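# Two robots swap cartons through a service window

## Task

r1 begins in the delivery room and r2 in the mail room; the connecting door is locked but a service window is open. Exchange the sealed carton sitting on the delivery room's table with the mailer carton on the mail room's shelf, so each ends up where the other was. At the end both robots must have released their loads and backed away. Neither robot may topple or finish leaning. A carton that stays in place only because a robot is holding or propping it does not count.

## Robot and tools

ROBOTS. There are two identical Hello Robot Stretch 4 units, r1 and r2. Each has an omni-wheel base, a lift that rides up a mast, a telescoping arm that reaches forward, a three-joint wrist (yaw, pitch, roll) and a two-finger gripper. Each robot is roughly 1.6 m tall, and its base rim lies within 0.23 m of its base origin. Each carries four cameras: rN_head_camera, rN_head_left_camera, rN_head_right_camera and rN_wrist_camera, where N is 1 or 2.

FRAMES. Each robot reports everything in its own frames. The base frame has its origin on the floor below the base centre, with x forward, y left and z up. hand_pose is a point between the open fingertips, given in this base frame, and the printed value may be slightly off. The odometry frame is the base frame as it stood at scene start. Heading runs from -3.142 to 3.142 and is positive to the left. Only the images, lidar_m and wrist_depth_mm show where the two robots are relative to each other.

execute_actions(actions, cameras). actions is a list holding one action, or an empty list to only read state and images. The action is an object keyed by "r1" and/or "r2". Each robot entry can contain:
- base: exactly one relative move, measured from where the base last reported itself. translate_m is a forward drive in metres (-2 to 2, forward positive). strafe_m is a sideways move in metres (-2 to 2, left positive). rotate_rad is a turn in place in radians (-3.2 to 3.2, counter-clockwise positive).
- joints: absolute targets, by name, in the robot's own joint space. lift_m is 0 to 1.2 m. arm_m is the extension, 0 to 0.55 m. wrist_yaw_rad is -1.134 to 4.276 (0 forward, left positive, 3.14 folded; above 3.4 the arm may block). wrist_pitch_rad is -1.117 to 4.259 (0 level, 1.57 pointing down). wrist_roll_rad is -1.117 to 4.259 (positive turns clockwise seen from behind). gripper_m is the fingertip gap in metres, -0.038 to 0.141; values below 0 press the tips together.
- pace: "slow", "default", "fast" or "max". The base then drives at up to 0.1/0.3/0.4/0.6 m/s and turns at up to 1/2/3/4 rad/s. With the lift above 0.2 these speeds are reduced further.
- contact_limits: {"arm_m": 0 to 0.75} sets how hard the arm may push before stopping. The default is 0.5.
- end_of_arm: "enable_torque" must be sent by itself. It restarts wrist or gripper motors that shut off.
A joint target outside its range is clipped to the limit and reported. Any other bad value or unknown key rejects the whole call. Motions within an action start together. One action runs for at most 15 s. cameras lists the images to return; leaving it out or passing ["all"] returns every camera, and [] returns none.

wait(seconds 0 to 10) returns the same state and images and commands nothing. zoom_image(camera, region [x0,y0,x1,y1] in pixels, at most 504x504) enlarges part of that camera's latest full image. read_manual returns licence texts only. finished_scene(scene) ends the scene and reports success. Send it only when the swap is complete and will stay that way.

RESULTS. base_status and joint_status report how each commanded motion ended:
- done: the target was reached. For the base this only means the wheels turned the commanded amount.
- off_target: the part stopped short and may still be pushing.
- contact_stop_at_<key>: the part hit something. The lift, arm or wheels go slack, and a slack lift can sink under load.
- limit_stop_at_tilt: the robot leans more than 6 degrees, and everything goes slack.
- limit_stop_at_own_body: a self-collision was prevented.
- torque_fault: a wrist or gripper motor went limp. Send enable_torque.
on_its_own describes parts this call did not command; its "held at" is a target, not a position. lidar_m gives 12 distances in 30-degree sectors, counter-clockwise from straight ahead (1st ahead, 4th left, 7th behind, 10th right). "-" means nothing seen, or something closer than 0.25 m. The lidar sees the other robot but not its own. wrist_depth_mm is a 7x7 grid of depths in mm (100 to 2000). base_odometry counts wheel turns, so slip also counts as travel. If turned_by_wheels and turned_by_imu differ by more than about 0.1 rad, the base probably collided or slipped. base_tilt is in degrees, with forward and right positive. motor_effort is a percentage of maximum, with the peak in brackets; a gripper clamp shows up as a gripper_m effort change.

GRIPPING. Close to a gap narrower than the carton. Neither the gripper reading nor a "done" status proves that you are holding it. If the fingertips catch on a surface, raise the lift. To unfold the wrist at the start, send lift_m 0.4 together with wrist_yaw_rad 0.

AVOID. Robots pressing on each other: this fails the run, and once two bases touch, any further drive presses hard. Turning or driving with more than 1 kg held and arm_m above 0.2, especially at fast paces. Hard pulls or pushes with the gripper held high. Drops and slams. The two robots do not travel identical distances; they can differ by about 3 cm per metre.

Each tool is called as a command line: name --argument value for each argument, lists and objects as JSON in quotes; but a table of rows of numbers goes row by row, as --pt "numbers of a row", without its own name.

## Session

execute_actions --actions '[]'

Scene clock: 0.00 s.
r1.base_odometry: x=+0.000 y=+0.000 heading=+0.000 (m, m, rad; r1's odometry frame)
r1.turned_by_wheels: +0.000 (rad since the last result)
r1.turned_by_imu: +0.000 (rad since the last result)
r1.base_tilt: forward=-0.3 right=-0.6 (deg)
r1.lidar_m: 1.24 1.84 1.10 0.83 0.77 0.84 1.09 1.04 1.11 1.64 3.46 1.25
r1.base_status: not commanded
r1.joint_positions: lift_m=+0.296 arm_m=-0.003 wrist_yaw_rad=+3.138 wrist_pitch_rad=+0.005 wrist_roll_rad=-0.013 gripper_m=+0.057
r1.joint_status: not commanded
r1.motor_effort: lift_m=+20 arm_m=-1 wrist_yaw_rad=+1 wrist_pitch_rad=-5 wrist_roll_rad=-1 gripper_m=-3 wheel_0=+0 wheel_1=+0 wheel_2=+0 (%)
r1.hand_pose: x=-0.1199 y=+0.0884 z=+0.4729 quat_wxyz=(+0.002, -0.002, -0.007, +1.000) (m; r1's base frame)
r1.wrist_depth_mm: - 136 1255 1397 1118 842 707 / - 134 1229 1430 1138 854 715 / - 132 210 1397 1118 878 723 / 117 140 1229 1430 1160 878 732 / 976 1118 1229 1397 1118 891 723 / 991 1098 202 1366 206 878 741 / 1008 1060 1098 112 1060 854 732
r2.base_odometry: x=+0.000 y=+0.000 heading=+0.000 (m, m, rad; r2's odometry frame)
r2.turned_by_wheels: +0.000 (rad since the last result)
r2.turned_by_imu: +0.000 (rad since the last result)
r2.base_tilt: forward=+0.1 right=+0.5 (deg)
r2.lidar_m: 2.49 1.83 1.11 1.06 1.12 1.86 2.21 2.31 3.12 2.56 3.14 2.61
r2.base_status: not commanded
r2.joint_positions: lift_m=+0.243 arm_m=+0.001 wrist_yaw_rad=+3.094 wrist_pitch_rad=+0.017 wrist_roll_rad=-0.006 gripper_m=+0.057
r2.joint_status: not commanded
r2.motor_effort: lift_m=+19 arm_m=+0 wrist_yaw_rad=-1 wrist_pitch_rad=-7 wrist_roll_rad=+0 gripper_m=-5 wheel_0=+0 wheel_1=+0 wheel_2=+0 (%)
r2.hand_pose: x=-0.1120 y=+0.1011 z=+0.4163 quat_wxyz=(+0.024, -0.009, -0.003, +1.000) (m; r2's base frame)
r2.wrist_depth_mm: - 144 - - - - 1756 / - 121 187 - - - 1756 / - 132 187 - - - 1756 / 128 144 - - - - 1808 / - - - - - - 1661 / 1366 1537 196 1576 200 1708 1576 / 991 991 1060 111 1078 1118 1160
pictures: r1_head_camera, r1_head_left_camera, r1_head_right_camera, r1_wrist_camera, r2_head_camera, r2_head_left_camera, r2_head_right_camera, r2_wrist_camera
Images, in order (width x height): r1_head_camera 420x560, r1_head_left_camera 420x672, r1_head_right_camera 420x672, r1_wrist_camera 616x392, r2_head_camera 420x560, r2_head_left_camera 420x672, r2_head_right_camera 420x672, r2_wrist_camera 616x392.

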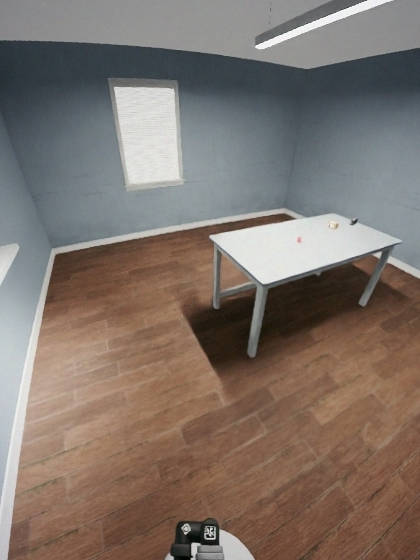

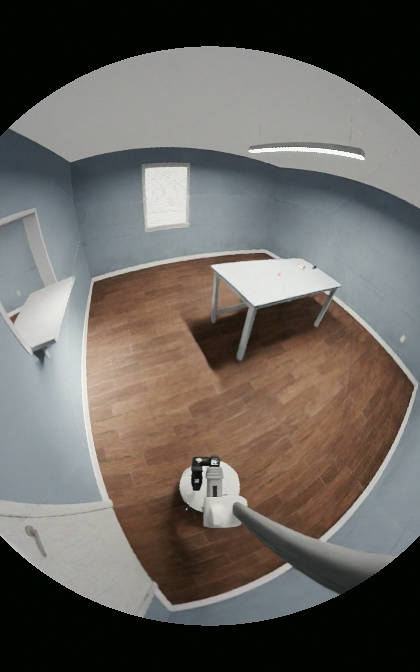

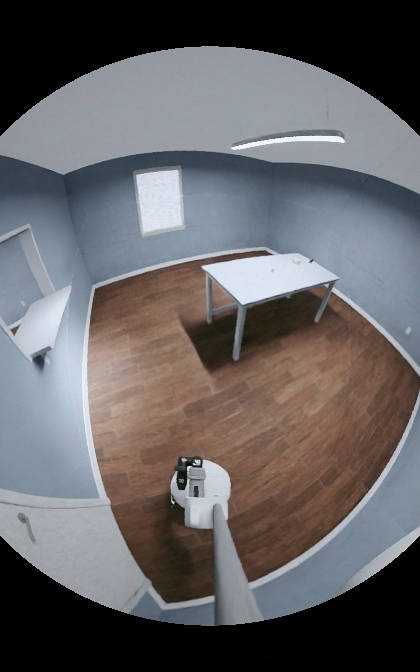

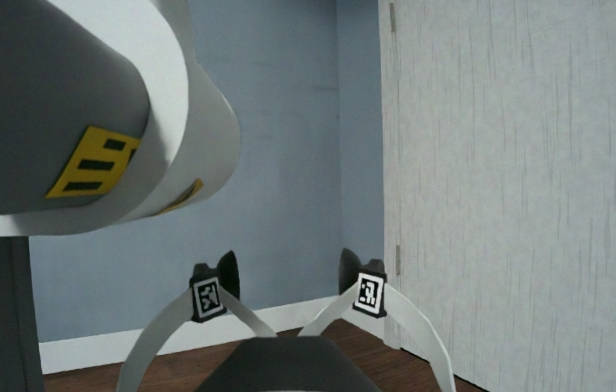

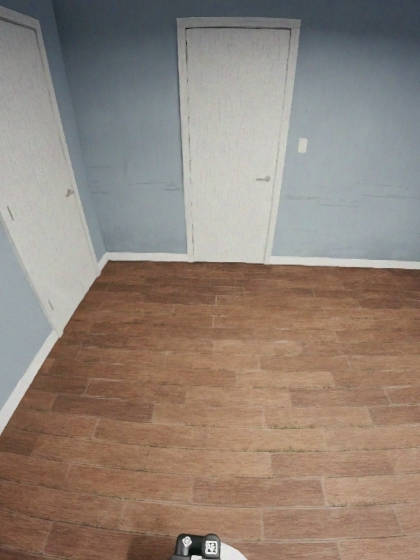

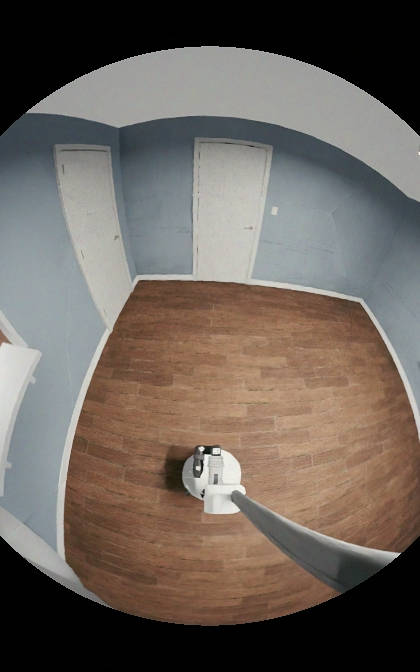

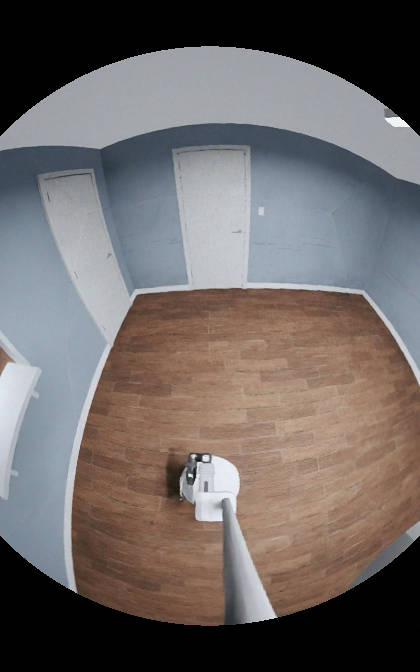

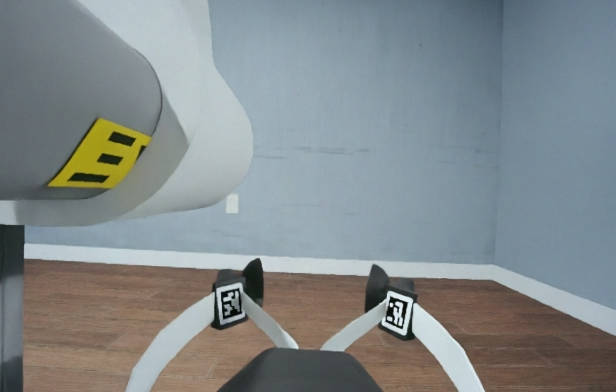

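execute_actions --actions '[{"r1":{"base":{"rotate_rad":0.75},"pace":"max"},"r2":{"base":{"rotate_rad":-1.6},"pace":"max"}}]' --cameras '[]'

execute_actions --actions '[{"r1":{"base":{"strafe_m":-1.93},"joints":{"lift_m":0.8,"wrist_yaw_rad":0,"wrist_pitch_rad":0.4,"gripper_m":0.14},"pace":"max"},"r2":{"base":{"translate_m":1.9},"joints":{"lift_m":0.8,"wrist_yaw_rad":0,"wrist_pitch_rad":0.4,"gripper_m":0.14},"pace":"max"}}]' --cameras '["r1_head_camera","r1_wrist_camera","r2_head_camera","r2_wrist_camera"]'

Scene clock: 1.73 s.
r1.base_odometry: x=+0.000 y=+0.000 heading=+0.750 (m, m, rad; r1's odometry frame)
r1.turned_by_wheels: +0.750 (rad since the last result)
r1.turned_by_imu: +0.744 (rad since the last result)
r1.base_tilt: forward=-0.4 right=-0.6 (deg)
r1.lidar_m: 1.18 0.92 0.78 0.75 0.95 1.04 1.06 1.25 2.31 1.75 1.23 1.71
r1.base_status: done
r1.joint_positions: lift_m=+0.296 arm_m=-0.003 wrist_yaw_rad=+3.138 wrist_pitch_rad=+0.005 wrist_roll_rad=-0.013 gripper_m=+0.057
r1.joint_status: not commanded
r1.motor_effort: lift_m=+20(20) arm_m=-1(1) wrist_yaw_rad=+1(1) wrist_pitch_rad=-6(7) wrist_roll_rad=+0(0) gripper_m=-2(6) wheel_0=-1(12) wheel_1=-1(12) wheel_2=+1(13) (%)
r1.hand_pose: x=-0.1199 y=+0.0884 z=+0.4729 quat_wxyz=(+0.002, -0.002, -0.007, +1.000) (m; r1's base frame)
r1.wrist_depth_mm: - 137 1229 1182 1118 1042 991 / - 134 1229 1205 1160 1078 1008 / - 132 211 1205 1138 1078 1008 / 117 139 1255 1205 1138 1060 1025 / 1499 1397 1281 1229 1160 1060 1025 / 1464 1366 202 1229 206 1118 1008 / 1118 1078 1098 112 1060 1060 1025
r2.base_odometry: x=+0.000 y=+0.000 heading=-1.600 (m, m, rad; r2's odometry frame)
r2.turned_by_wheels: -1.600 (rad since the last result)
r2.turned_by_imu: -1.615 (rad since the last result)
r2.base_tilt: forward=+0.1 right=+0.6 (deg)
r2.lidar_m: 2.55 3.12 2.66 2.51 1.86 1.11 1.08 1.10 1.81 2.22 2.30 3.09
r2.base_status: done
r2.joint_positions: lift_m=+0.243 arm_m=+0.001 wrist_yaw_rad=+3.094 wrist_pitch_rad=+0.017 wrist_roll_rad=-0.006 gripper_m=+0.057
r2.joint_status: not commanded
r2.motor_effort: lift_m=+19(19) arm_m=+0(0) wrist_yaw_rad=-1(1) wrist_pitch_rad=-8(6) wrist_roll_rad=+1(1) gripper_m=-5(5) wheel_0=+1(6) wheel_1=+0(12) wheel_2=+0(10) (%)
r2.hand_pose: x=-0.1120 y=+0.1011 z=+0.4163 quat_wxyz=(+0.024, -0.009, -0.003, +1.000) (m; r2's base frame)
r2.wrist_depth_mm: - 144 - - 1499 1464 1464 / - 121 186 1366 1464 1464 1397 / - 132 187 1430 1397 1464 1430 / 128 145 1397 1430 1430 1430 1464 / 1366 1366 1430 1397 1397 1430 1464 / 1336 1366 196 1430 200 1430 1430 / 976 1008 1060 111 1078 1098 1182
pictures: none
No camera images: the call's "cameras" was empty. Leave "cameras" out to get every camera's image.

Scene clock: 6.53 s.
r1.base_odometry: x=+1.316 y=-1.412 heading=+0.750 (m, m, rad; r1's odometry frame)
r1.turned_by_wheels: +0.000 (rad since the last result)
r1.turned_by_imu: +0.000 (rad since the last result)
r1.base_tilt: forward=-0.3 right=-0.6 (deg)
r1.lidar_m: 0.35 0.40 0.74 2.69 1.88 1.64 1.65 1.84 1.62 1.61 0.37 0.33
r1.base_status: done
r1.joint_positions: lift_m=+0.800 arm_m=-0.003 wrist_yaw_rad=+0.000 wrist_pitch_rad=+0.402 wrist_roll_rad=-0.013 gripper_m=+0.140
r1.joint_status: all done
r1.motor_effort: lift_m=+21(26) arm_m=-1(0) wrist_yaw_rad=+1(5) wrist_pitch_rad=-6(3) wrist_roll_rad=+0(0) gripper_m=-3(2) wheel_0=+2(18) wheel_1=+0(17) wheel_2=+0(0) (%)
r1.hand_pose: x=+0.4338 y=-0.0874 z=+0.8653 quat_wxyz=(+0.980, -0.006, +0.200, +0.001) (m; r1's base frame)
r1.wrist_depth_mm: - - - - - - - / - - - - - - - / 878 866 842 842 831 - - / 574 585 585 585 574 544 574 / 433 436 433 439 439 436 433 / 345 322 325 351 327 338 343 / 294 290 291 111 301 293 296
r2.base_odometry: x=-0.055 y=-1.899 heading=-1.600 (m, m, rad; r2's odometry frame)
r2.turned_by_wheels: +0.000 (rad since the last result)
r2.turned_by_imu: -0.006 (rad since the last result)
r2.base_tilt: forward=+0.1 right=+0.6 (deg)
r2.lidar_m: 0.66 0.68 0.93 2.57 2.67 3.35 3.23 3.18 2.28 2.18 1.62 0.68
r2.base_status: done
r2.joint_positions: lift_m=+0.800 arm_m=+0.001 wrist_yaw_rad=+0.000 wrist_pitch_rad=+0.402 wrist_roll_rad=-0.006 gripper_m=+0.140
r2.joint_status: all done
r2.motor_effort: lift_m=+20(28) arm_m=+0(0) wrist_yaw_rad=-1(7) wrist_pitch_rad=-5(2) wrist_roll_rad=+1(0) gripper_m=+1(5) wheel_0=+0(7) wheel_1=+0(8) wheel_2=-1(14) (%)
r2.hand_pose: x=+0.4374 y=-0.0874 z=+0.8652 quat_wxyz=(+0.980, -0.003, +0.200, +0.001) (m; r2's base frame)
r2.wrist_depth_mm: 820 809 809 798 798 788 788 / 866 842 854 854 842 854 831 / 866 878 878 866 891 891 878 / 603 621 621 615 699 946 946 / 512 492 496 496 496 1008 991 / 1118 1078 1042 1078 1042 210 1060 / 1160 1160 1138 111 1182 1138 1138
pictures: r1_head_camera, r1_wrist_camera, r2_head_camera, r2_wrist_camera
Images, in order (width x height): r1_head_camera 420x560, r1_wrist_camera 616x392, r2_head_camera 420x560, r2_wrist_camera 616x392.

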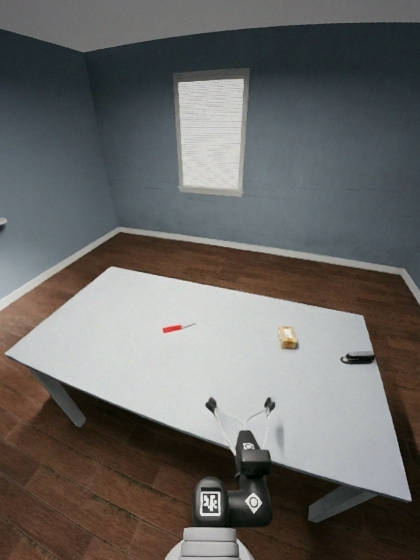

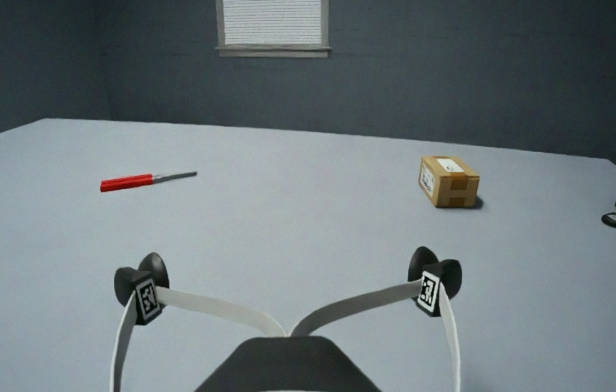

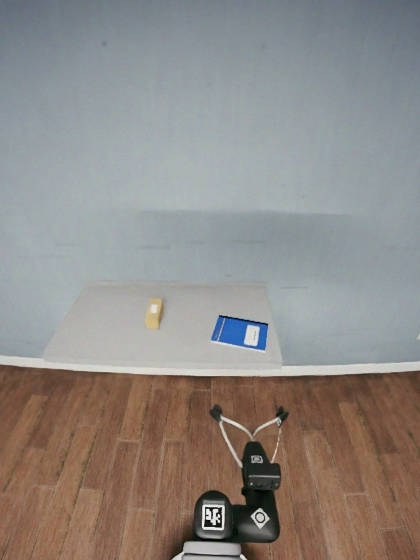

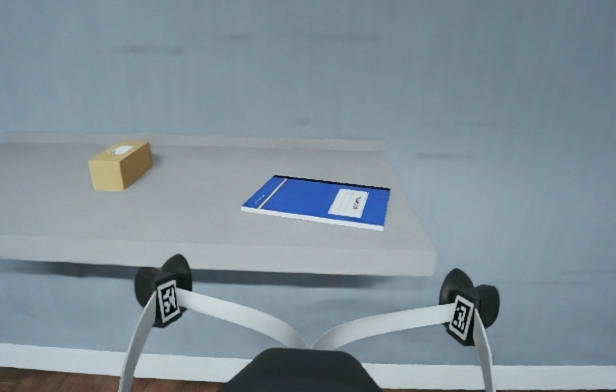

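execute_actions --actions '[{"r1":{"base":{"strafe_m":-0.14},"joints":{"lift_m":0.73,"arm_m":0.15}},"r2":{"base":{"strafe_m":0.36},"joints":{"arm_m":0.15},"pace":"fast"}}]' --cameras '[]'

execute_actions --actions '[{"r1":{"base":{"rotate_rad":-0.13},"joints":{"arm_m":0.25}},"r2":{"joints":{"lift_m":0.73,"arm_m":0.34},"pace":"fast"}}]' --cameras '["r1_wrist_camera","r2_wrist_camera"]'

Scene clock: 9.13 s.
r1.base_odometry: x=+1.411 y=-1.515 heading=+0.750 (m, m, rad; r1's odometry frame)
r1.turned_by_wheels: +0.000 (rad since the last result)
r1.turned_by_imu: +0.000 (rad since the last result)
r1.base_tilt: forward=-0.3 right=-0.6 (deg)
r1.lidar_m: 0.29 0.36 0.68 2.81 1.92 1.68 1.70 1.70 1.48 1.49 0.33 0.27
r1.base_status: done
r1.joint_positions: lift_m=+0.730 arm_m=+0.149 wrist_yaw_rad=+0.000 wrist_pitch_rad=+0.402 wrist_roll_rad=-0.013 gripper_m=+0.140
r1.joint_status: all done
r1.motor_effort: lift_m=+17(19) arm_m=+6(6) wrist_yaw_rad=+0(0) wrist_pitch_rad=-6(6) wrist_roll_rad=+0(0) gripper_m=-2(3) wheel_0=+2(12) wheel_1=-1(11) wheel_2=+0(2) (%)
r1.hand_pose: x=+0.5854 y=-0.0874 z=+0.7956 quat_wxyz=(+0.980, -0.006, +0.200, +0.001) (m; r1's base frame)
r1.wrist_depth_mm: - - - - - - - / - - - - - - - / 621 609 597 603 609 615 - / 413 410 413 413 357 407 410 / 307 312 314 312 314 309 307 / 245 228 234 251 232 239 246 / 210 206 208 112 214 209 -
r2.base_odometry: x=+0.305 y=-1.910 heading=-1.600 (m, m, rad; r2's odometry frame)
r2.turned_by_wheels: +0.000 (rad since the last result)
r2.turned_by_imu: -0.001 (rad since the last result)
r2.base_tilt: forward=+0.1 right=+0.6 (deg)
r2.lidar_m: 0.65 0.67 1.54 2.22 2.29 3.05 3.24 3.31 2.66 2.53 1.63 0.69
r2.base_status: done
r2.joint_positions: lift_m=+0.800 arm_m=+0.149 wrist_yaw_rad=+0.000 wrist_pitch_rad=+0.402 wrist_roll_rad=-0.006 gripper_m=+0.140
r2.joint_status: all done
r2.motor_effort: lift_m=+20(20) arm_m=+6(7) wrist_yaw_rad=-1(0) wrist_pitch_rad=-6(6) wrist_roll_rad=+1(1) gripper_m=+0(0) wheel_0=+1(10) wheel_1=+1(10) wheel_2=-1(1) (%)
r2.hand_pose: x=+0.5853 y=-0.0874 z=+0.8652 quat_wxyz=(+0.980, -0.003, +0.200, +0.001) (m; r2's base frame)
r2.wrist_depth_mm: 676 668 676 661 654 661 647 / 707 699 707 699 691 691 683 / 750 741 759 732 741 723 723 / 778 615 627 580 647 668 668 / 455 452 462 466 469 480 469 / 359 343 340 375 377 211 377 / 976 353 353 111 349 343 347
pictures: none
No camera images: the call's "cameras" was empty. Leave "cameras" out to get every camera's image.

Scene clock: 10.53 s.
r1.base_odometry: x=+1.411 y=-1.515 heading=+0.621 (m, m, rad; r1's odometry frame)
r1.turned_by_wheels: -0.129 (rad since the last result)
r1.turned_by_imu: -0.129 (rad since the last result)
r1.base_tilt: forward=-0.3 right=-0.6 (deg)
r1.lidar_m: 0.28 0.33 0.55 2.81 2.07 1.69 1.70 1.81 1.49 1.48 0.36 0.29
r1.base_status: done
r1.joint_positions: lift_m=+0.730 arm_m=+0.249 wrist_yaw_rad=+0.000 wrist_pitch_rad=+0.402 wrist_roll_rad=-0.013 gripper_m=+0.140
r1.joint_status: all done
r1.motor_effort: lift_m=+17(17) arm_m=+6(12) wrist_yaw_rad=+0(2) wrist_pitch_rad=-6(4) wrist_roll_rad=+0(0) gripper_m=+1(1) wheel_0=+6(8) wheel_1=+5(10) wheel_2=+0(7) (%)
r1.hand_pose: x=+0.6854 y=-0.0874 z=+0.7956 quat_wxyz=(+0.980, -0.006, +0.200, +0.001) (m; r1's base frame)
r1.wrist_depth_mm: - - - - - - - / - - - - - - - / 621 615 603 - - - - / 413 407 407 310 410 413 413 / 306 310 312 279 309 309 306 / 245 227 232 251 231 238 245 / 209 206 208 112 213 208 -
r2.base_odometry: x=+0.305 y=-1.910 heading=-1.600 (m, m, rad; r2's odometry frame)
r2.turned_by_wheels: +0.000 (rad since the last result)
r2.turned_by_imu: +0.000 (rad since the last result)
r2.base_tilt: forward=+0.1 right=+0.6 (deg)
r2.lidar_m: 0.64 0.66 1.54 2.22 2.29 3.06 3.23 3.30 2.65 2.54 1.61 0.68
r2.base_status: not commanded
r2.joint_positions: lift_m=+0.730 arm_m=+0.339 wrist_yaw_rad=+0.000 wrist_pitch_rad=+0.402 wrist_roll_rad=-0.006 gripper_m=+0.140
r2.joint_status: all done
r2.motor_effort: lift_m=+16(18) arm_m=+6(5) wrist_yaw_rad=-1(0) wrist_pitch_rad=-6(6) wrist_roll_rad=+0(1) gripper_m=-1(1) wheel_0=+1(1) wheel_1=+1(1) wheel_2=-1(1) (%)
r2.hand_pose: x=+0.7753 y=-0.0874 z=+0.7956 quat_wxyz=(+0.980, -0.003, +0.200, +0.001) (m; r2's base frame)
r2.wrist_depth_mm: 492 492 488 488 484 484 480 / 517 521 517 512 508 517 504 / 549 544 544 535 539 549 530 / 430 439 442 340 459 462 473 / 320 327 330 274 338 343 345 / 256 239 242 266 267 211 268 / 215 215 217 111 220 222 229
pictures: r1_wrist_camera, r2_wrist_camera
Images, in order (width x height): r1_wrist_camera 616x392, r2_wrist_camera 616x392.

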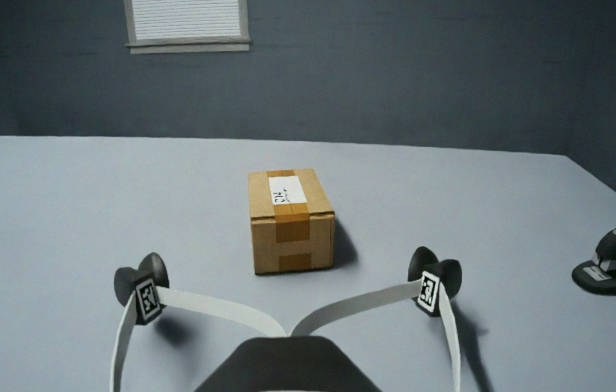

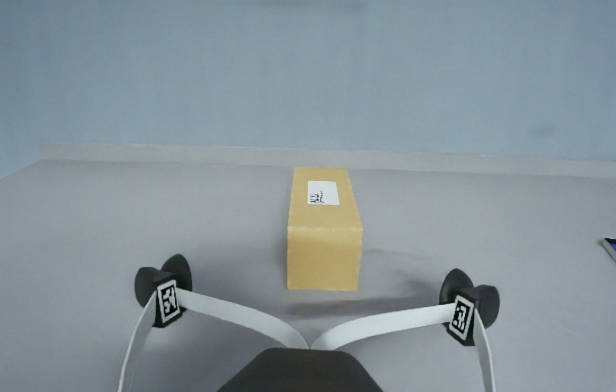

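execute_actions --actions '[{"r1":{"joints":{"arm_m":0.36}},"r2":{"joints":{"arm_m":0.445}}}]' --cameras '[]'

execute_actions --actions '[{"r1":{"joints":{"gripper_m":0.01}},"r2":{"joints":{"gripper_m":0.0}}}]' --cameras '[]'

execute_actions --actions '[{"r1":{"joints":{"lift_m":0.76}},"r2":{"joints":{"lift_m":0.76}}}]' --cameras '[]'

execute_actions --actions '[{"r1":{"base":{"strafe_m":2},"joints":{"lift_m":1.0,"arm_m":0},"pace":"max"},"r2":{"base":{"translate_m":-2},"joints":{"lift_m":1.0,"arm_m":0},"pace":"max"}}]' --cameras '[]'

execute_actions --actions '[{"r1":{"base":{"rotate_rad":1.41}},"r2":{"base":{"rotate_rad":3.1}}}]' --cameras '["r1_head_camera","r2_head_camera"]'

Scene clock: 13.20 s.
r1.base_odometry: x=+1.411 y=-1.515 heading=+0.621 (m, m, rad; r1's odometry frame)
r1.turned_by_wheels: +0.000 (rad since the last result)
r1.turned_by_imu: +0.000 (rad since the last result)
r1.base_tilt: forward=-0.3 right=-0.6 (deg)
r1.lidar_m: 0.29 0.35 0.56 2.81 2.06 1.71 1.68 1.79 1.50 1.48 0.39 0.27
r1.base_status: not commanded
r1.joint_positions: lift_m=+0.730 arm_m=+0.359 wrist_yaw_rad=+0.000 wrist_pitch_rad=+0.402 wrist_roll_rad=-0.013 gripper_m=+0.140
r1.joint_status: all done
r1.motor_effort: lift_m=+17(17) arm_m=+6(4) wrist_yaw_rad=+0(0) wrist_pitch_rad=-5(3) wrist_roll_rad=+0(0) gripper_m=-2(3) wheel_0=+5(6) wheel_1=+5(5) wheel_2=+0(0) (%)
r1.hand_pose: x=+0.7954 y=-0.0874 z=+0.7956 quat_wxyz=(+0.980, -0.006, +0.200, +0.001) (m; r1's base frame)
r1.wrist_depth_mm: - - - - - - - / - - - - - - - / - - - - - - - / 410 413 410 410 413 404 410 / 307 310 283 223 310 310 306 / 244 228 194 182 232 238 244 / 209 206 207 112 214 208 -
r2.base_odometry: x=+0.305 y=-1.910 heading=-1.600 (m, m, rad; r2's odometry frame)
r2.turned_by_wheels: +0.000 (rad since the last result)
r2.turned_by_imu: -0.001 (rad since the last result)
r2.base_tilt: forward=+0.1 right=+0.6 (deg)
r2.lidar_m: 0.65 0.67 1.54 2.22 2.29 3.07 3.25 3.32 2.64 2.53 1.62 0.69
r2.base_status: not commanded
r2.joint_positions: lift_m=+0.730 arm_m=+0.444 wrist_yaw_rad=+0.000 wrist_pitch_rad=+0.402 wrist_roll_rad=-0.006 gripper_m=+0.140
r2.joint_status: all done
r2.motor_effort: lift_m=+16(16) arm_m=+7(7) wrist_yaw_rad=-1(1) wrist_pitch_rad=-6(7) wrist_roll_rad=+0(0) gripper_m=+0(1) wheel_0=+1(1) wheel_1=+1(1) wheel_2=-1(1) (%)
r2.hand_pose: x=+0.8802 y=-0.0874 z=+0.7955 quat_wxyz=(+0.980, -0.003, +0.200, +0.001) (m; r2's base frame)
r2.wrist_depth_mm: 399 394 392 389 387 389 389 / 418 415 413 413 413 407 404 / 442 439 439 439 433 430 427 / 433 436 436 445 445 442 439 / 320 324 330 235 340 338 342 / 255 239 243 186 247 211 268 / 214 213 217 111 214 221 229
pictures: none
No camera images: the call's "cameras" was empty. Leave "cameras" out to get every camera's image.

Scene clock: 15.57 s.
r1.base_odometry: x=+1.411 y=-1.515 heading=+0.621 (m, m, rad; r1's odometry frame)
r1.turned_by_wheels: +0.000 (rad since the last result)
r1.turned_by_imu: +0.000 (rad since the last result)
r1.base_tilt: forward=-0.3 right=-0.6 (deg)
r1.lidar_m: 0.29 0.31 0.54 2.78 2.06 1.69 1.68 1.84 1.49 1.47 0.36 0.30
r1.base_status: not commanded
r1.joint_positions: lift_m=+0.730 arm_m=+0.359 wrist_yaw_rad=+0.000 wrist_pitch_rad=+0.402 wrist_roll_rad=-0.013 gripper_m=+0.011
r1.joint_status: all done
r1.motor_effort: lift_m=+17(17) arm_m=+6(6) wrist_yaw_rad=+0(1) wrist_pitch_rad=-4(5) wrist_roll_rad=+0(1) gripper_m=-24(28) wheel_0=+5(6) wheel_1=+5(5) wheel_2=+0(0) (%)
r1.hand_pose: x=+0.7953 y=-0.0874 z=+0.7955 quat_wxyz=(+0.980, -0.006, +0.200, +0.001) (m; r1's base frame)
r1.wrist_depth_mm: - - - - - - - / - - - - - - - / - - - - - - - / 407 407 410 410 410 410 410 / 307 309 296 213 312 307 306 / 244 236 185 170 187 246 244 / 208 204 206 112 207 204 -
r2.base_odometry: x=+0.305 y=-1.910 heading=-1.600 (m, m, rad; r2's odometry frame)
r2.turned_by_wheels: +0.000 (rad since the last result)
r2.turned_by_imu: -0.001 (rad since the last result)
r2.base_tilt: forward=+0.2 right=+0.6 (deg)
r2.lidar_m: 0.65 0.67 1.55 2.19 2.31 3.07 3.21 3.30 2.67 2.54 1.64 0.68
r2.base_status: not commanded
r2.joint_positions: lift_m=+0.730 arm_m=+0.444 wrist_yaw_rad=+0.000 wrist_pitch_rad=+0.403 wrist_roll_rad=-0.006 gripper_m=+0.001
r2.joint_status: all done
r2.motor_effort: lift_m=+16(16) arm_m=+6(6) wrist_yaw_rad=-1(1) wrist_pitch_rad=-8(8) wrist_roll_rad=+1(1) gripper_m=-32(33) wheel_0=+1(1) wheel_1=+1(1) wheel_2=-1(1) (%)
r2.hand_pose: x=+0.8801 y=-0.0874 z=+0.7953 quat_wxyz=(+0.980, -0.003, +0.200, +0.001) (m; r2's base frame)
r2.wrist_depth_mm: 399 394 394 389 387 387 387 / 415 415 415 413 407 410 407 / 445 439 436 439 436 430 427 / 427 430 439 445 445 442 439 / 319 324 327 224 332 340 340 / 254 256 187 178 187 267 268 / 213 207 217 111 212 206 229
pictures: none
No camera images: the call's "cameras" was empty. Leave "cameras" out to get every camera's image.

Scene clock: 16.50 s.
r1.base_odometry: x=+1.411 y=-1.515 heading=+0.621 (m, m, rad; r1's odometry frame)
r1.turned_by_wheels: +0.000 (rad since the last result)
r1.turned_by_imu: +0.000 (rad since the last result)
r1.base_tilt: forward=-0.3 right=-0.6 (deg)
r1.lidar_m: 0.30 0.33 0.55 2.81 2.06 1.71 1.66 1.84 1.49 1.47 0.37 0.29
r1.base_status: not commanded
r1.joint_positions: lift_m=+0.760 arm_m=+0.359 wrist_yaw_rad=+0.000 wrist_pitch_rad=+0.403 wrist_roll_rad=-0.013 gripper_m=+0.011
r1.joint_status: all done
r1.motor_effort: lift_m=+23(25) arm_m=+6(6) wrist_yaw_rad=+0(0) wrist_pitch_rad=-5(6) wrist_roll_rad=+0(1) gripper_m=-25(25) wheel_0=+5(5) wheel_1=+5(5) wheel_2=+0(0) (%)
r1.hand_pose: x=+0.7953 y=-0.0874 z=+0.8249 quat_wxyz=(+0.980, -0.006, +0.200, +0.001) (m; r1's base frame)
r1.wrist_depth_mm: - - - - - - - / - - - - - - - / - - - - - - - / 477 477 477 477 473 - - / 359 362 345 212 362 359 357 / 285 277 185 170 186 287 283 / 243 239 242 112 242 239 -
r2.base_odometry: x=+0.305 y=-1.910 heading=-1.600 (m, m, rad; r2's odometry frame)
r2.turned_by_wheels: +0.000 (rad since the last result)
r2.turned_by_imu: +0.000 (rad since the last result)
r2.base_tilt: forward=+0.2 right=+0.5 (deg)
r2.lidar_m: 0.66 0.68 1.54 2.22 2.29 3.05 3.23 3.31 2.67 2.53 1.63 0.68
r2.base_status: not commanded
r2.joint_positions: lift_m=+0.760 arm_m=+0.444 wrist_yaw_rad=+0.000 wrist_pitch_rad=+0.403 wrist_roll_rad=-0.006 gripper_m=+0.001
r2.joint_status: all done
r2.motor_effort: lift_m=+23(26) arm_m=+6(6) wrist_yaw_rad=-1(1) wrist_pitch_rad=-9(10) wrist_roll_rad=+1(0) gripper_m=-31(31) wheel_0=+1(1) wheel_1=+1(1) wheel_2=-1(1) (%)
r2.hand_pose: x=+0.8801 y=-0.0874 z=+0.8247 quat_wxyz=(+0.980, -0.003, +0.200, +0.001) (m; r2's base frame)
r2.wrist_depth_mm: 397 394 392 392 387 389 387 / 421 415 413 415 413 410 404 / 439 439 439 433 433 427 427 / 459 459 455 459 452 452 455 / 377 377 382 224 397 397 399 / 296 300 186 177 186 314 314 / 249 241 254 111 248 240 262
pictures: none
No camera images: the call's "cameras" was empty. Leave "cameras" out to get every camera's image.

Scene clock: 22.70 s.
r1.base_odometry: x=+0.247 y=+0.112 heading=+0.621 (m, m, rad; r1's odometry frame)
r1.turned_by_wheels: +0.000 (rad since the last result)
r1.turned_by_imu: -0.001 (rad since the last result)
r1.base_tilt: forward=-0.3 right=-0.6 (deg)
r1.lidar_m: 1.44 0.96 0.80 0.81 0.85 1.33 1.32 1.48 2.36 1.57 1.02 1.40
r1.base_status: done
r1.joint_positions: lift_m=+1.000 arm_m=+0.001 wrist_yaw_rad=+0.000 wrist_pitch_rad=+0.403 wrist_roll_rad=-0.013 gripper_m=+0.011
r1.joint_status: all done
r1.motor_effort: lift_m=+22(27) arm_m=-6(6) wrist_yaw_rad=+0(0) wrist_pitch_rad=-6(9) wrist_roll_rad=+0(0) gripper_m=-26(26) wheel_0=+0(14) wheel_1=+1(14) wheel_2=+0(2) (%)
r1.hand_pose: x=+0.4373 y=-0.0874 z=+1.0649 quat_wxyz=(+0.980, -0.006, +0.200, +0.001) (m; r1's base frame)
r1.wrist_depth_mm: - 1499 - - - - - / - 1576 - - - - - / 1118 1366 - - - - - / 878 1499 - - - - - / 1098 1576 - 212 - - - / 1098 1336 185 170 186 1756 1464 / 1138 1397 1430 112 1464 1464 1397
r2.base_odometry: x=+0.363 y=+0.090 heading=-1.600 (m, m, rad; r2's odometry frame)
r2.turned_by_wheels: +0.000 (rad since the last result)
r2.turned_by_imu: +0.004 (rad since the last result)
r2.base_tilt: forward=+0.2 right=+0.6 (deg)
r2.lidar_m: 2.64 3.15 2.26 2.15 1.74 1.27 0.97 1.02 1.67 2.59 2.65 3.25
r2.base_status: done
r2.joint_positions: lift_m=+1.000 arm_m=+0.002 wrist_yaw_rad=+0.000 wrist_pitch_rad=+0.403 wrist_roll_rad=-0.006 gripper_m=+0.001
r2.joint_status: all done
r2.motor_effort: lift_m=+20(24) arm_m=-6(9) wrist_yaw_rad=+0(1) wrist_pitch_rad=-10(9) wrist_roll_rad=+0(0) gripper_m=-32(32) wheel_0=+0(5) wheel_1=+1(9) wheel_2=-1(9) (%)
r2.hand_pose: x=+0.4383 y=-0.0875 z=+1.0649 quat_wxyz=(+0.980, -0.003, +0.200, +0.001) (m; r2's base frame)
r2.wrist_depth_mm: - - - - - - - / - - - - - - - / - - - - - - - / - - - - - - - / - - - 224 - - - / 1708 1756 187 177 186 1808 1863 / 1464 1397 1499 111 1499 1430 1537
pictures: none
No camera images: the call's "cameras" was empty. Leave "cameras" out to get every camera's image.

Scene clock: 25.93 s.
r1.base_odometry: x=+0.248 y=+0.112 heading=+2.030 (m, m, rad; r1's odometry frame)
r1.turned_by_wheels: +1.409 (rad since the last result)
r1.turned_by_imu: +1.399 (rad since the last result)
r1.base_tilt: forward=-0.3 right=-0.6 (deg)
r1.lidar_m: 0.79 0.79 1.20 1.31 1.39 1.96 3.51 1.04 1.14 2.95 0.93 0.85
r1.base_status: done
r1.joint_positions: lift_m=+1.000 arm_m=+0.001 wrist_yaw_rad=+0.000 wrist_pitch_rad=+0.403 wrist_roll_rad=-0.013 gripper_m=+0.011
r1.joint_status: not commanded
r1.motor_effort: lift_m=+22(22) arm_m=-6(6) wrist_yaw_rad=+0(0) wrist_pitch_rad=-8(7) wrist_roll_rad=+1(0) gripper_m=-26(24) wheel_0=-5(9) wheel_1=-3(7) wheel_2=-3(10) (%)
r1.hand_pose: x=+0.4373 y=-0.0874 z=+1.0649 quat_wxyz=(+0.980, -0.006, +0.200, +0.001) (m; r1's base frame)
r1.wrist_depth_mm: 517 525 539 544 535 554 544 / 544 549 569 569 574 574 580 / 580 585 603 609 615 627 615 / 609 627 647 654 661 661 668 / 676 676 676 212 699 723 723 / 741 707 185 170 186 768 788 / 798 798 798 112 831 854 842
r2.base_odometry: x=+0.363 y=+0.090 heading=+1.500 (m, m, rad; r2's odometry frame)
r2.turned_by_wheels: +3.100 (rad since the last result)
r2.turned_by_imu: +3.127 (rad since the last result)
r2.base_tilt: forward=+0.1 right=+0.6 (deg)
r2.lidar_m: 0.96 1.00 1.60 2.57 2.65 3.28 3.12 3.20 2.32 2.14 1.80 1.29
r2.base_status: done
r2.joint_positions: lift_m=+1.000 arm_m=+0.002 wrist_yaw_rad=+0.000 wrist_pitch_rad=+0.403 wrist_roll_rad=-0.006 gripper_m=+0.001
r2.joint_status: not commanded
r2.motor_effort: lift_m=+20(20) arm_m=-6(6) wrist_yaw_rad=-1(0) wrist_pitch_rad=-8(9) wrist_roll_rad=+1(1) gripper_m=-32(32) wheel_0=+0(4) wheel_1=+0(6) wheel_2=-1(6) (%)
r2.hand_pose: x=+0.4383 y=-0.0874 z=+1.0649 quat_wxyz=(+0.980, -0.003, +0.200, +0.001) (m; r2's base frame)
r2.wrist_depth_mm: - - - 891 878 878 891 / - - - 960 931 946 946 / 1138 1182 1160 976 976 1008 1008 / 878 831 831 1008 1060 1060 1078 / 1078 1118 1138 224 1118 1118 1138 / 1182 1182 186 178 186 1205 1182 / 1255 1255 1255 111 1281 1281 1308
pictures: r1_head_camera, r2_head_camera
Images, in order (width x height): r1_head_camera 420x560, r2_head_camera 420x560.

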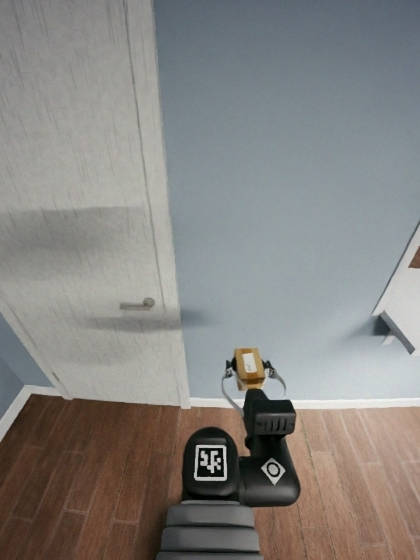

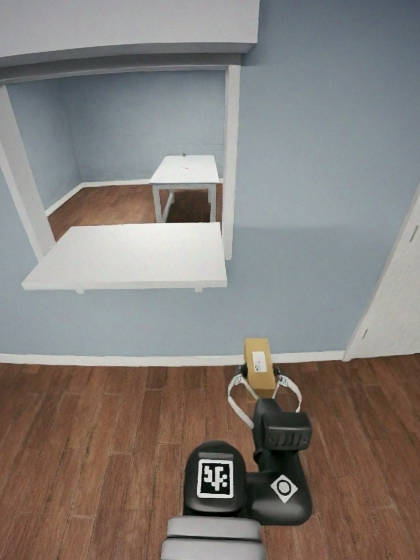

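execute_actions --actions '[{"r1":{"base":{"strafe_m":-0.9},"joints":{"lift_m":0.95},"pace":"max"},"r2":{"base":{"strafe_m":0.67},"joints":{"lift_m":0.95,"arm_m":0.35},"pace":"max"}}]' --cameras '[]'

execute_actions --actions '[{"r1":{"joints":{"arm_m":0.4}},"r2":{"base":{"translate_m":0.45},"pace":"fast"}}]' --cameras '["r1_head_camera","r2_head_camera"]'

Scene clock: 29.93 s.
r1.base_odometry: x=+1.054 y=+0.511 heading=+2.030 (m, m, rad; r1's odometry frame)
r1.turned_by_wheels: +0.000 (rad since the last result)
r1.turned_by_imu: -0.001 (rad since the last result)
r1.base_tilt: forward=-0.3 right=-0.6 (deg)
r1.lidar_m: 0.56 0.84 1.17 2.22 2.35 0.84 0.77 0.86 2.58 2.49 0.80 0.58
r1.base_status: done
r1.joint_positions: lift_m=+0.950 arm_m=+0.001 wrist_yaw_rad=+0.000 wrist_pitch_rad=+0.403 wrist_roll_rad=-0.013 gripper_m=+0.011
r1.joint_status: all done
r1.motor_effort: lift_m=+18(20) arm_m=-6(6) wrist_yaw_rad=+1(0) wrist_pitch_rad=-9(7) wrist_roll_rad=+0(0) gripper_m=-25(25) wheel_0=+3(14) wheel_1=-1(13) wheel_2=+0(6) (%)
r1.hand_pose: x=+0.4373 y=-0.0874 z=+1.0152 quat_wxyz=(+0.980, -0.006, +0.200, +0.001) (m; r1's base frame)
r1.wrist_depth_mm: 500 535 - - - - - / 535 544 - - - - - / 564 585 878 878 878 878 - / 621 609 609 609 603 603 597 / 683 459 436 211 459 455 449 / 732 418 185 170 186 732 750 / 788 778 788 112 798 809 820
r2.base_odometry: x=-0.306 y=+0.137 heading=+1.500 (m, m, rad; r2's odometry frame)
r2.turned_by_wheels: +0.000 (rad since the last result)
r2.turned_by_imu: -0.003 (rad since the last result)
r2.base_tilt: forward=+0.2 right=+0.5 (deg)
r2.lidar_m: 0.91 1.17 1.55 1.91 1.96 2.57 3.17 2.81 3.02 2.83 1.77 0.98
r2.base_status: done
r2.joint_positions: lift_m=+0.950 arm_m=+0.349 wrist_yaw_rad=+0.000 wrist_pitch_rad=+0.403 wrist_roll_rad=-0.006 gripper_m=+0.001
r2.joint_status: all done
r2.motor_effort: lift_m=+17(15) arm_m=+6(8) wrist_yaw_rad=-1(1) wrist_pitch_rad=-9(11) wrist_roll_rad=+2(0) gripper_m=-31(31) wheel_0=-1(9) wheel_1=-1(7) wheel_2=-1(2) (%)
r2.hand_pose: x=+0.7852 y=-0.0874 z=+1.0152 quat_wxyz=(+0.980, -0.003, +0.200, +0.001) (m; r2's base frame)
r2.wrist_depth_mm: 512 621 - - 1430 - - / 539 627 - - - - - / 574 640 - - - - - / 609 603 647 654 668 683 691 / 640 473 484 223 496 496 496 / 699 418 187 177 187 433 439 / 750 732 768 111 759 759 788
pictures: none
No camera images: the call's "cameras" was empty. Leave "cameras" out to get every camera's image.

Scene clock: 32.63 s.
r1.base_odometry: x=+1.054 y=+0.511 heading=+2.030 (m, m, rad; r1's odometry frame)
r1.turned_by_wheels: +0.000 (rad since the last result)
r1.turned_by_imu: -0.001 (rad since the last result)
r1.base_tilt: forward=-0.3 right=-0.6 (deg)
r1.lidar_m: 0.56 0.84 1.18 2.23 2.36 0.80 0.80 0.85 2.58 2.49 0.81 0.61
r1.base_status: not commanded
r1.joint_positions: lift_m=+0.950 arm_m=+0.399 wrist_yaw_rad=+0.000 wrist_pitch_rad=+0.403 wrist_roll_rad=-0.013 gripper_m=+0.011
r1.joint_status: all done
r1.motor_effort: lift_m=+18(18) arm_m=+5(6) wrist_yaw_rad=+0(0) wrist_pitch_rad=-7(7) wrist_roll_rad=+0(0) gripper_m=-26(25) wheel_0=+3(2) wheel_1=-1(1) wheel_2=+0(0) (%)
r1.hand_pose: x=+0.8353 y=-0.0874 z=+1.0152 quat_wxyz=(+0.980, -0.006, +0.200, +0.001) (m; r1's base frame)
r1.wrist_depth_mm: - - - - - - - / - - - - - - - / - - - - - - - / - - - - 1205 - - / 345 459 439 212 452 452 445 / 338 351 185 170 186 362 357 / 304 300 303 112 304 300 304
r2.base_odometry: x=-0.274 y=+0.586 heading=+1.500 (m, m, rad; r2's odometry frame)
r2.turned_by_wheels: +0.000 (rad since the last result)
r2.turned_by_imu: -0.002 (rad since the last result)
r2.base_tilt: forward=+0.2 right=+0.5 (deg)
r2.lidar_m: 0.47 0.50 0.94 1.94 1.98 2.61 3.66 3.67 2.96 2.80 0.74 0.50
r2.base_status: done
r2.joint_positions: lift_m=+0.950 arm_m=+0.349 wrist_yaw_rad=+0.000 wrist_pitch_rad=+0.403 wrist_roll_rad=-0.006 gripper_m=+0.001
r2.joint_status: not commanded
r2.motor_effort: lift_m=+17(17) arm_m=+6(6) wrist_yaw_rad=+0(1) wrist_pitch_rad=-9(9) wrist_roll_rad=+1(2) gripper_m=-32(31) wheel_0=-1(6) wheel_1=-2(9) wheel_2=+1(11) (%)
r2.hand_pose: x=+0.7852 y=-0.0874 z=+1.0152 quat_wxyz=(+0.980, -0.003, +0.200, +0.001) (m; r2's base frame)
r2.wrist_depth_mm: - - - - - 991 - / - - - - - - - / - - - - - - - / - - - - - - - / 1205 480 480 224 492 496 508 / 373 377 186 177 187 397 394 / 314 303 317 112 314 304 329
pictures: r1_head_camera, r2_head_camera
Images, in order (width x height): r1_head_camera 420x560, r2_head_camera 420x560.

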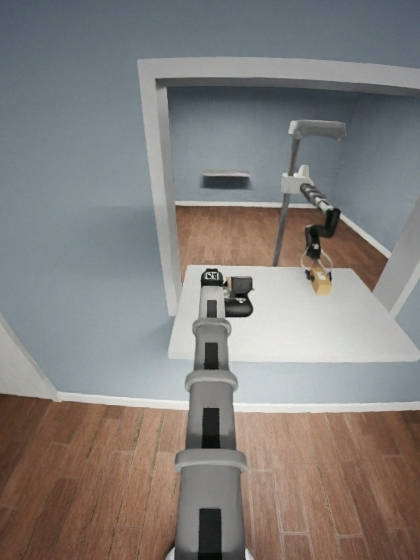

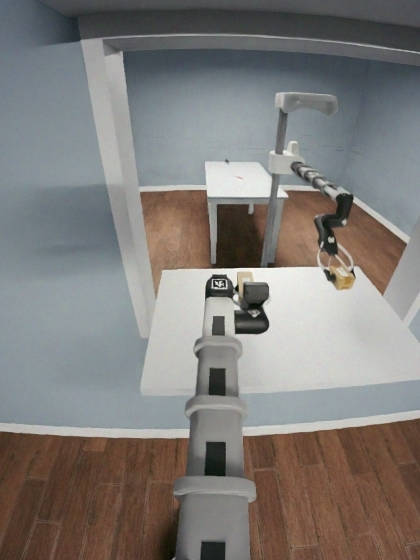

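execute_actions --actions '[{"r1":{"joints":{"lift_m":0.869}},"r2":{"joints":{"lift_m":0.869}}}]' --cameras '[]'

execute_actions --actions '[{"r1":{"joints":{"gripper_m":0.1}},"r2":{"joints":{"gripper_m":0.1}}}]' --cameras '[]'

execute_actions --actions '[{"r1":{"joints":{"arm_m":0.25,"gripper_m":0.14},"pace":"fast"},"r2":{"joints":{"arm_m":0.2,"gripper_m":0.14},"pace":"fast"}}]' --cameras '[]'

execute_actions --actions '[{"r1":{"base":{"strafe_m":-0.39},"pace":"fast"},"r2":{"base":{"strafe_m":-0.39},"pace":"fast"}}]' --cameras '["r1_wrist_camera","r2_wrist_camera"]'

Scene clock: 37.70 s.
r1.base_odometry: x=+1.054 y=+0.511 heading=+2.030 (m, m, rad; r1's odometry frame)
r1.turned_by_wheels: +0.000 (rad since the last result)
r1.turned_by_imu: -0.001 (rad since the last result)
r1.base_tilt: forward=-0.3 right=-0.6 (deg)
r1.lidar_m: 0.55 0.83 1.19 2.25 2.38 0.85 0.79 0.86 2.56 2.49 0.80 0.57
r1.base_status: not commanded
r1.joint_positions: lift_m=+0.869 arm_m=+0.399 wrist_yaw_rad=+0.000 wrist_pitch_rad=+0.403 wrist_roll_rad=-0.013 gripper_m=+0.011
r1.joint_status: all done
r1.motor_effort: lift_m=+17(18) arm_m=+6(6) wrist_yaw_rad=+0(1) wrist_pitch_rad=-9(7) wrist_roll_rad=+0(0) gripper_m=-25(26) wheel_0=+2(3) wheel_1=-1(1) wheel_2=+0(0) (%)
r1.hand_pose: x=+0.8353 y=-0.0874 z=+0.9343 quat_wxyz=(+0.980, -0.006, +0.200, +0.001) (m; r1's base frame)
r1.wrist_depth_mm: - - - - - - - / - - - - - - - / - - - - - - - / - 410 407 410 410 410 410 / 309 309 297 211 312 309 306 / 245 236 185 170 186 247 246 / 209 204 207 112 207 205 -
r2.base_odometry: x=-0.274 y=+0.586 heading=+1.500 (m, m, rad; r2's odometry frame)
r2.turned_by_wheels: +0.000 (rad since the last result)
r2.turned_by_imu: -0.001 (rad since the last result)
r2.base_tilt: forward=+0.2 right=+0.6 (deg)
r2.lidar_m: 0.48 0.50 0.94 1.94 1.99 2.60 3.65 3.71 2.97 2.79 0.76 0.49
r2.base_status: not commanded
r2.joint_positions: lift_m=+0.869 arm_m=+0.349 wrist_yaw_rad=+0.000 wrist_pitch_rad=+0.403 wrist_roll_rad=-0.006 gripper_m=+0.001
r2.joint_status: all done
r2.motor_effort: lift_m=+16(15) arm_m=+6(6) wrist_yaw_rad=-1(1) wrist_pitch_rad=-9(9) wrist_roll_rad=+0(1) gripper_m=-31(33) wheel_0=-1(2) wheel_1=-1(1) wheel_2=+1(1) (%)
r2.hand_pose: x=+0.7852 y=-0.0874 z=+0.9342 quat_wxyz=(+0.980, -0.003, +0.200, +0.001) (m; r2's base frame)
r2.wrist_depth_mm: - - - - - 1008 - / - - - - - - - / - - - - - - - / 433 433 442 452 455 466 473 / 322 327 330 224 338 342 343 / 255 259 186 178 186 270 270 / 216 208 217 111 213 208 229
pictures: none
No camera images: the call's "cameras" was empty. Leave "cameras" out to get every camera's image.

Scene clock: 39.50 s.
r1.base_odometry: x=+1.054 y=+0.511 heading=+2.030 (m, m, rad; r1's odometry frame)
r1.turned_by_wheels: +0.000 (rad since the last result)
r1.turned_by_imu: +0.000 (rad since the last result)
r1.base_tilt: forward=-0.2 right=-0.6 (deg)
r1.lidar_m: 0.56 0.85 1.15 2.23 2.35 0.82 0.80 0.84 2.57 2.50 0.83 0.55
r1.base_status: not commanded
r1.joint_positions: lift_m=+0.869 arm_m=+0.399 wrist_yaw_rad=+0.000 wrist_pitch_rad=+0.403 wrist_roll_rad=-0.013 gripper_m=+0.100
r1.joint_status: all done
r1.motor_effort: lift_m=+17(17) arm_m=+6(6) wrist_yaw_rad=+1(0) wrist_pitch_rad=-5(8) wrist_roll_rad=+0(0) gripper_m=-3(26) wheel_0=+3(2) wheel_1=-1(1) wheel_2=+0(0) (%)
r1.hand_pose: x=+0.8353 y=-0.0874 z=+0.9344 quat_wxyz=(+0.980, -0.006, +0.200, +0.001) (m; r1's base frame)
r1.wrist_depth_mm: - - - - - - - / - - - - - - - / - - - - - - - / - 410 407 407 410 410 407 / 309 309 248 234 310 310 307 / 246 238 195 187 223 248 244 / 210 206 208 112 209 205 -
r2.base_odometry: x=-0.274 y=+0.586 heading=+1.500 (m, m, rad; r2's odometry frame)
r2.turned_by_wheels: +0.000 (rad since the last result)
r2.turned_by_imu: -0.001 (rad since the last result)
r2.base_tilt: forward=+0.2 right=+0.5 (deg)
r2.lidar_m: 0.48 0.49 0.93 1.93 1.99 2.58 3.66 3.69 2.96 2.79 0.73 0.51
r2.base_status: not commanded
r2.joint_positions: lift_m=+0.869 arm_m=+0.349 wrist_yaw_rad=+0.000 wrist_pitch_rad=+0.403 wrist_roll_rad=-0.006 gripper_m=+0.100
r2.joint_status: all done
r2.motor_effort: lift_m=+16(16) arm_m=+6(6) wrist_yaw_rad=-1(1) wrist_pitch_rad=-7(10) wrist_roll_rad=+2(0) gripper_m=-2(31) wheel_0=-1(1) wheel_1=-2(2) wheel_2=+1(1) (%)
r2.hand_pose: x=+0.7853 y=-0.0874 z=+0.9345 quat_wxyz=(+0.980, -0.003, +0.200, +0.001) (m; r2's base frame)
r2.wrist_depth_mm: - - - - - 1025 - / - - - - - - - / - - - - - - - / 433 439 442 455 459 466 477 / 322 327 330 237 342 342 345 / 255 260 202 188 200 272 270 / 215 215 219 111 222 223 230
pictures: none
No camera images: the call's "cameras" was empty. Leave "cameras" out to get every camera's image.

Scene clock: 40.90 s.
r1.base_odometry: x=+1.054 y=+0.511 heading=+2.030 (m, m, rad; r1's odometry frame)
r1.turned_by_wheels: +0.000 (rad since the last result)
r1.turned_by_imu: +0.000 (rad since the last result)
r1.base_tilt: forward=-0.3 right=-0.6 (deg)
r1.lidar_m: 0.56 0.85 1.17 2.23 2.37 0.82 0.80 0.83 2.57 2.48 0.82 0.62
r1.base_status: not commanded
r1.joint_positions: lift_m=+0.869 arm_m=+0.251 wrist_yaw_rad=+0.000 wrist_pitch_rad=+0.402 wrist_roll_rad=-0.013 gripper_m=+0.140
r1.joint_status: all done
r1.motor_effort: lift_m=+17(17) arm_m=-6(3) wrist_yaw_rad=+1(0) wrist_pitch_rad=-7(6) wrist_roll_rad=-1(0) gripper_m=-5(2) wheel_0=+2(3) wheel_1=-1(1) wheel_2=+0(0) (%)
r1.hand_pose: x=+0.6873 y=-0.0875 z=+0.9345 quat_wxyz=(+0.980, -0.006, +0.200, +0.001) (m; r1's base frame)
r1.wrist_depth_mm: 357 - - - - 707 - / 349 - - - - - - / 351 668 597 603 597 609 569 / 353 413 413 330 413 413 410 / 307 312 314 314 312 310 309 / 246 229 233 253 233 239 245 / 211 208 209 112 215 209 -
r2.base_odometry: x=-0.274 y=+0.586 heading=+1.500 (m, m, rad; r2's odometry frame)
r2.turned_by_wheels: +0.000 (rad since the last result)
r2.turned_by_imu: +0.000 (rad since the last result)
r2.base_tilt: forward=+0.2 right=+0.5 (deg)
r2.lidar_m: 0.48 0.49 0.93 1.94 1.96 2.58 3.64 3.68 2.98 2.81 0.76 0.54
r2.base_status: not commanded
r2.joint_positions: lift_m=+0.869 arm_m=+0.201 wrist_yaw_rad=+0.000 wrist_pitch_rad=+0.402 wrist_roll_rad=-0.006 gripper_m=+0.140
r2.joint_status: all done
r2.motor_effort: lift_m=+16(16) arm_m=-6(9) wrist_yaw_rad=+0(1) wrist_pitch_rad=-7(7) wrist_roll_rad=+1(1) gripper_m=-1(1) wheel_0=-1(1) wheel_1=-2(2) wheel_2=+1(1) (%)
r2.hand_pose: x=+0.6374 y=-0.0875 z=+0.9345 quat_wxyz=(+0.980, -0.003, +0.200, +0.001) (m; r2's base frame)
r2.wrist_depth_mm: - - - - - 878 - / - - - - - 723 - / - - - - - - - / 415 439 445 343 462 466 469 / 324 329 332 322 342 342 345 / 257 243 245 268 268 211 273 / 216 216 220 111 224 224 230
pictures: none
No camera images: the call's "cameras" was empty. Leave "cameras" out to get every camera's image.

Scene clock: 43.20 s.
r1.base_odometry: x=+1.404 y=+0.684 heading=+2.030 (m, m, rad; r1's odometry frame)
r1.turned_by_wheels: +0.000 (rad since the last result)
r1.turned_by_imu: +0.000 (rad since the last result)
r1.base_tilt: forward=-0.3 right=-0.6 (deg)
r1.lidar_m: 0.57 0.59 1.17 2.63 2.80 0.85 0.80 2.93 2.16 2.10 1.12 0.59
r1.base_status: done
r1.joint_positions: lift_m=+0.869 arm_m=+0.251 wrist_yaw_rad=+0.000 wrist_pitch_rad=+0.402 wrist_roll_rad=-0.013 gripper_m=+0.140
r1.joint_status: not commanded
r1.motor_effort: lift_m=+17(17) arm_m=-5(6) wrist_yaw_rad=+1(1) wrist_pitch_rad=-6(5) wrist_roll_rad=+0(1) gripper_m=-4(0) wheel_0=+3(14) wheel_1=-2(14) wheel_2=+0(2) (%)
r1.hand_pose: x=+0.6873 y=-0.0874 z=+0.9345 quat_wxyz=(+0.980, -0.006, +0.200, +0.001) (m; r1's base frame)
r1.wrist_depth_mm: - 723 - - - - 392 / - - - - - - 397 / 569 615 603 603 591 - 399 / 413 413 332 387 413 407 379 / 306 310 312 314 314 310 309 / 247 228 233 253 232 240 246 / 211 208 209 112 216 209 -
r2.base_odometry: x=+0.115 y=+0.558 heading=+1.500 (m, m, rad; r2's odometry frame)
r2.turned_by_wheels: +0.000 (rad since the last result)
r2.turned_by_imu: +0.000 (rad since the last result)
r2.base_tilt: forward=+0.2 right=+0.6 (deg)
r2.lidar_m: 0.51 0.52 0.69 2.26 2.39 3.10 3.63 3.67 2.51 2.40 1.13 0.55
r2.base_status: done
r2.joint_positions: lift_m=+0.869 arm_m=+0.201 wrist_yaw_rad=+0.000 wrist_pitch_rad=+0.402 wrist_roll_rad=-0.006 gripper_m=+0.140
r2.joint_status: not commanded
r2.motor_effort: lift_m=+16(16) arm_m=-6(6) wrist_yaw_rad=+0(0) wrist_pitch_rad=-6(7) wrist_roll_rad=+1(1) gripper_m=+0(0) wheel_0=-2(10) wheel_1=+1(8) wheel_2=+1(1) (%)
r2.hand_pose: x=+0.6374 y=-0.0875 z=+0.9345 quat_wxyz=(+0.980, -0.003, +0.200, +0.001) (m; r2's base frame)
r2.wrist_depth_mm: - 732 - - - - 329 / 668 - - - - - 334 / 591 1308 - - - - 330 / 433 442 449 394 462 427 332 / 322 330 332 338 340 347 340 / 256 242 244 268 270 211 272 / 217 216 220 111 223 224 232
pictures: r1_wrist_camera, r2_wrist_camera
Images, in order (width x height): r1_wrist_camera 616x392, r2_wrist_camera 616x392.

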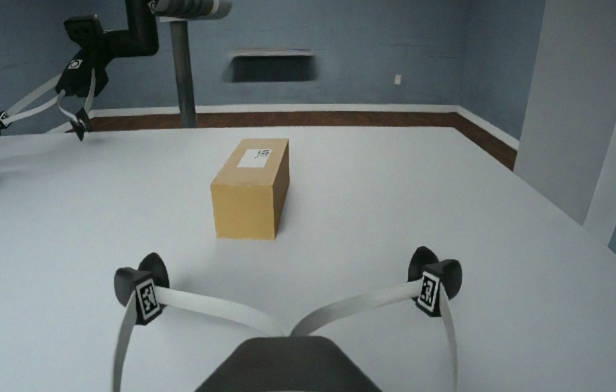

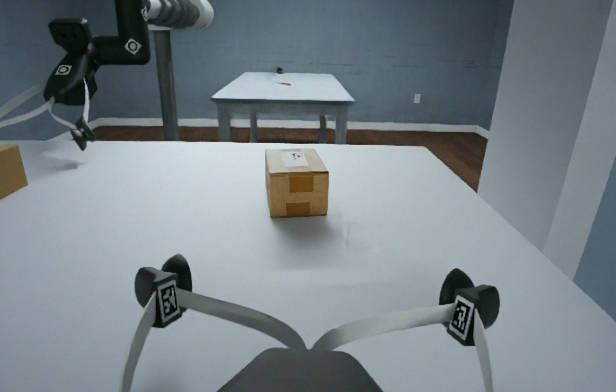

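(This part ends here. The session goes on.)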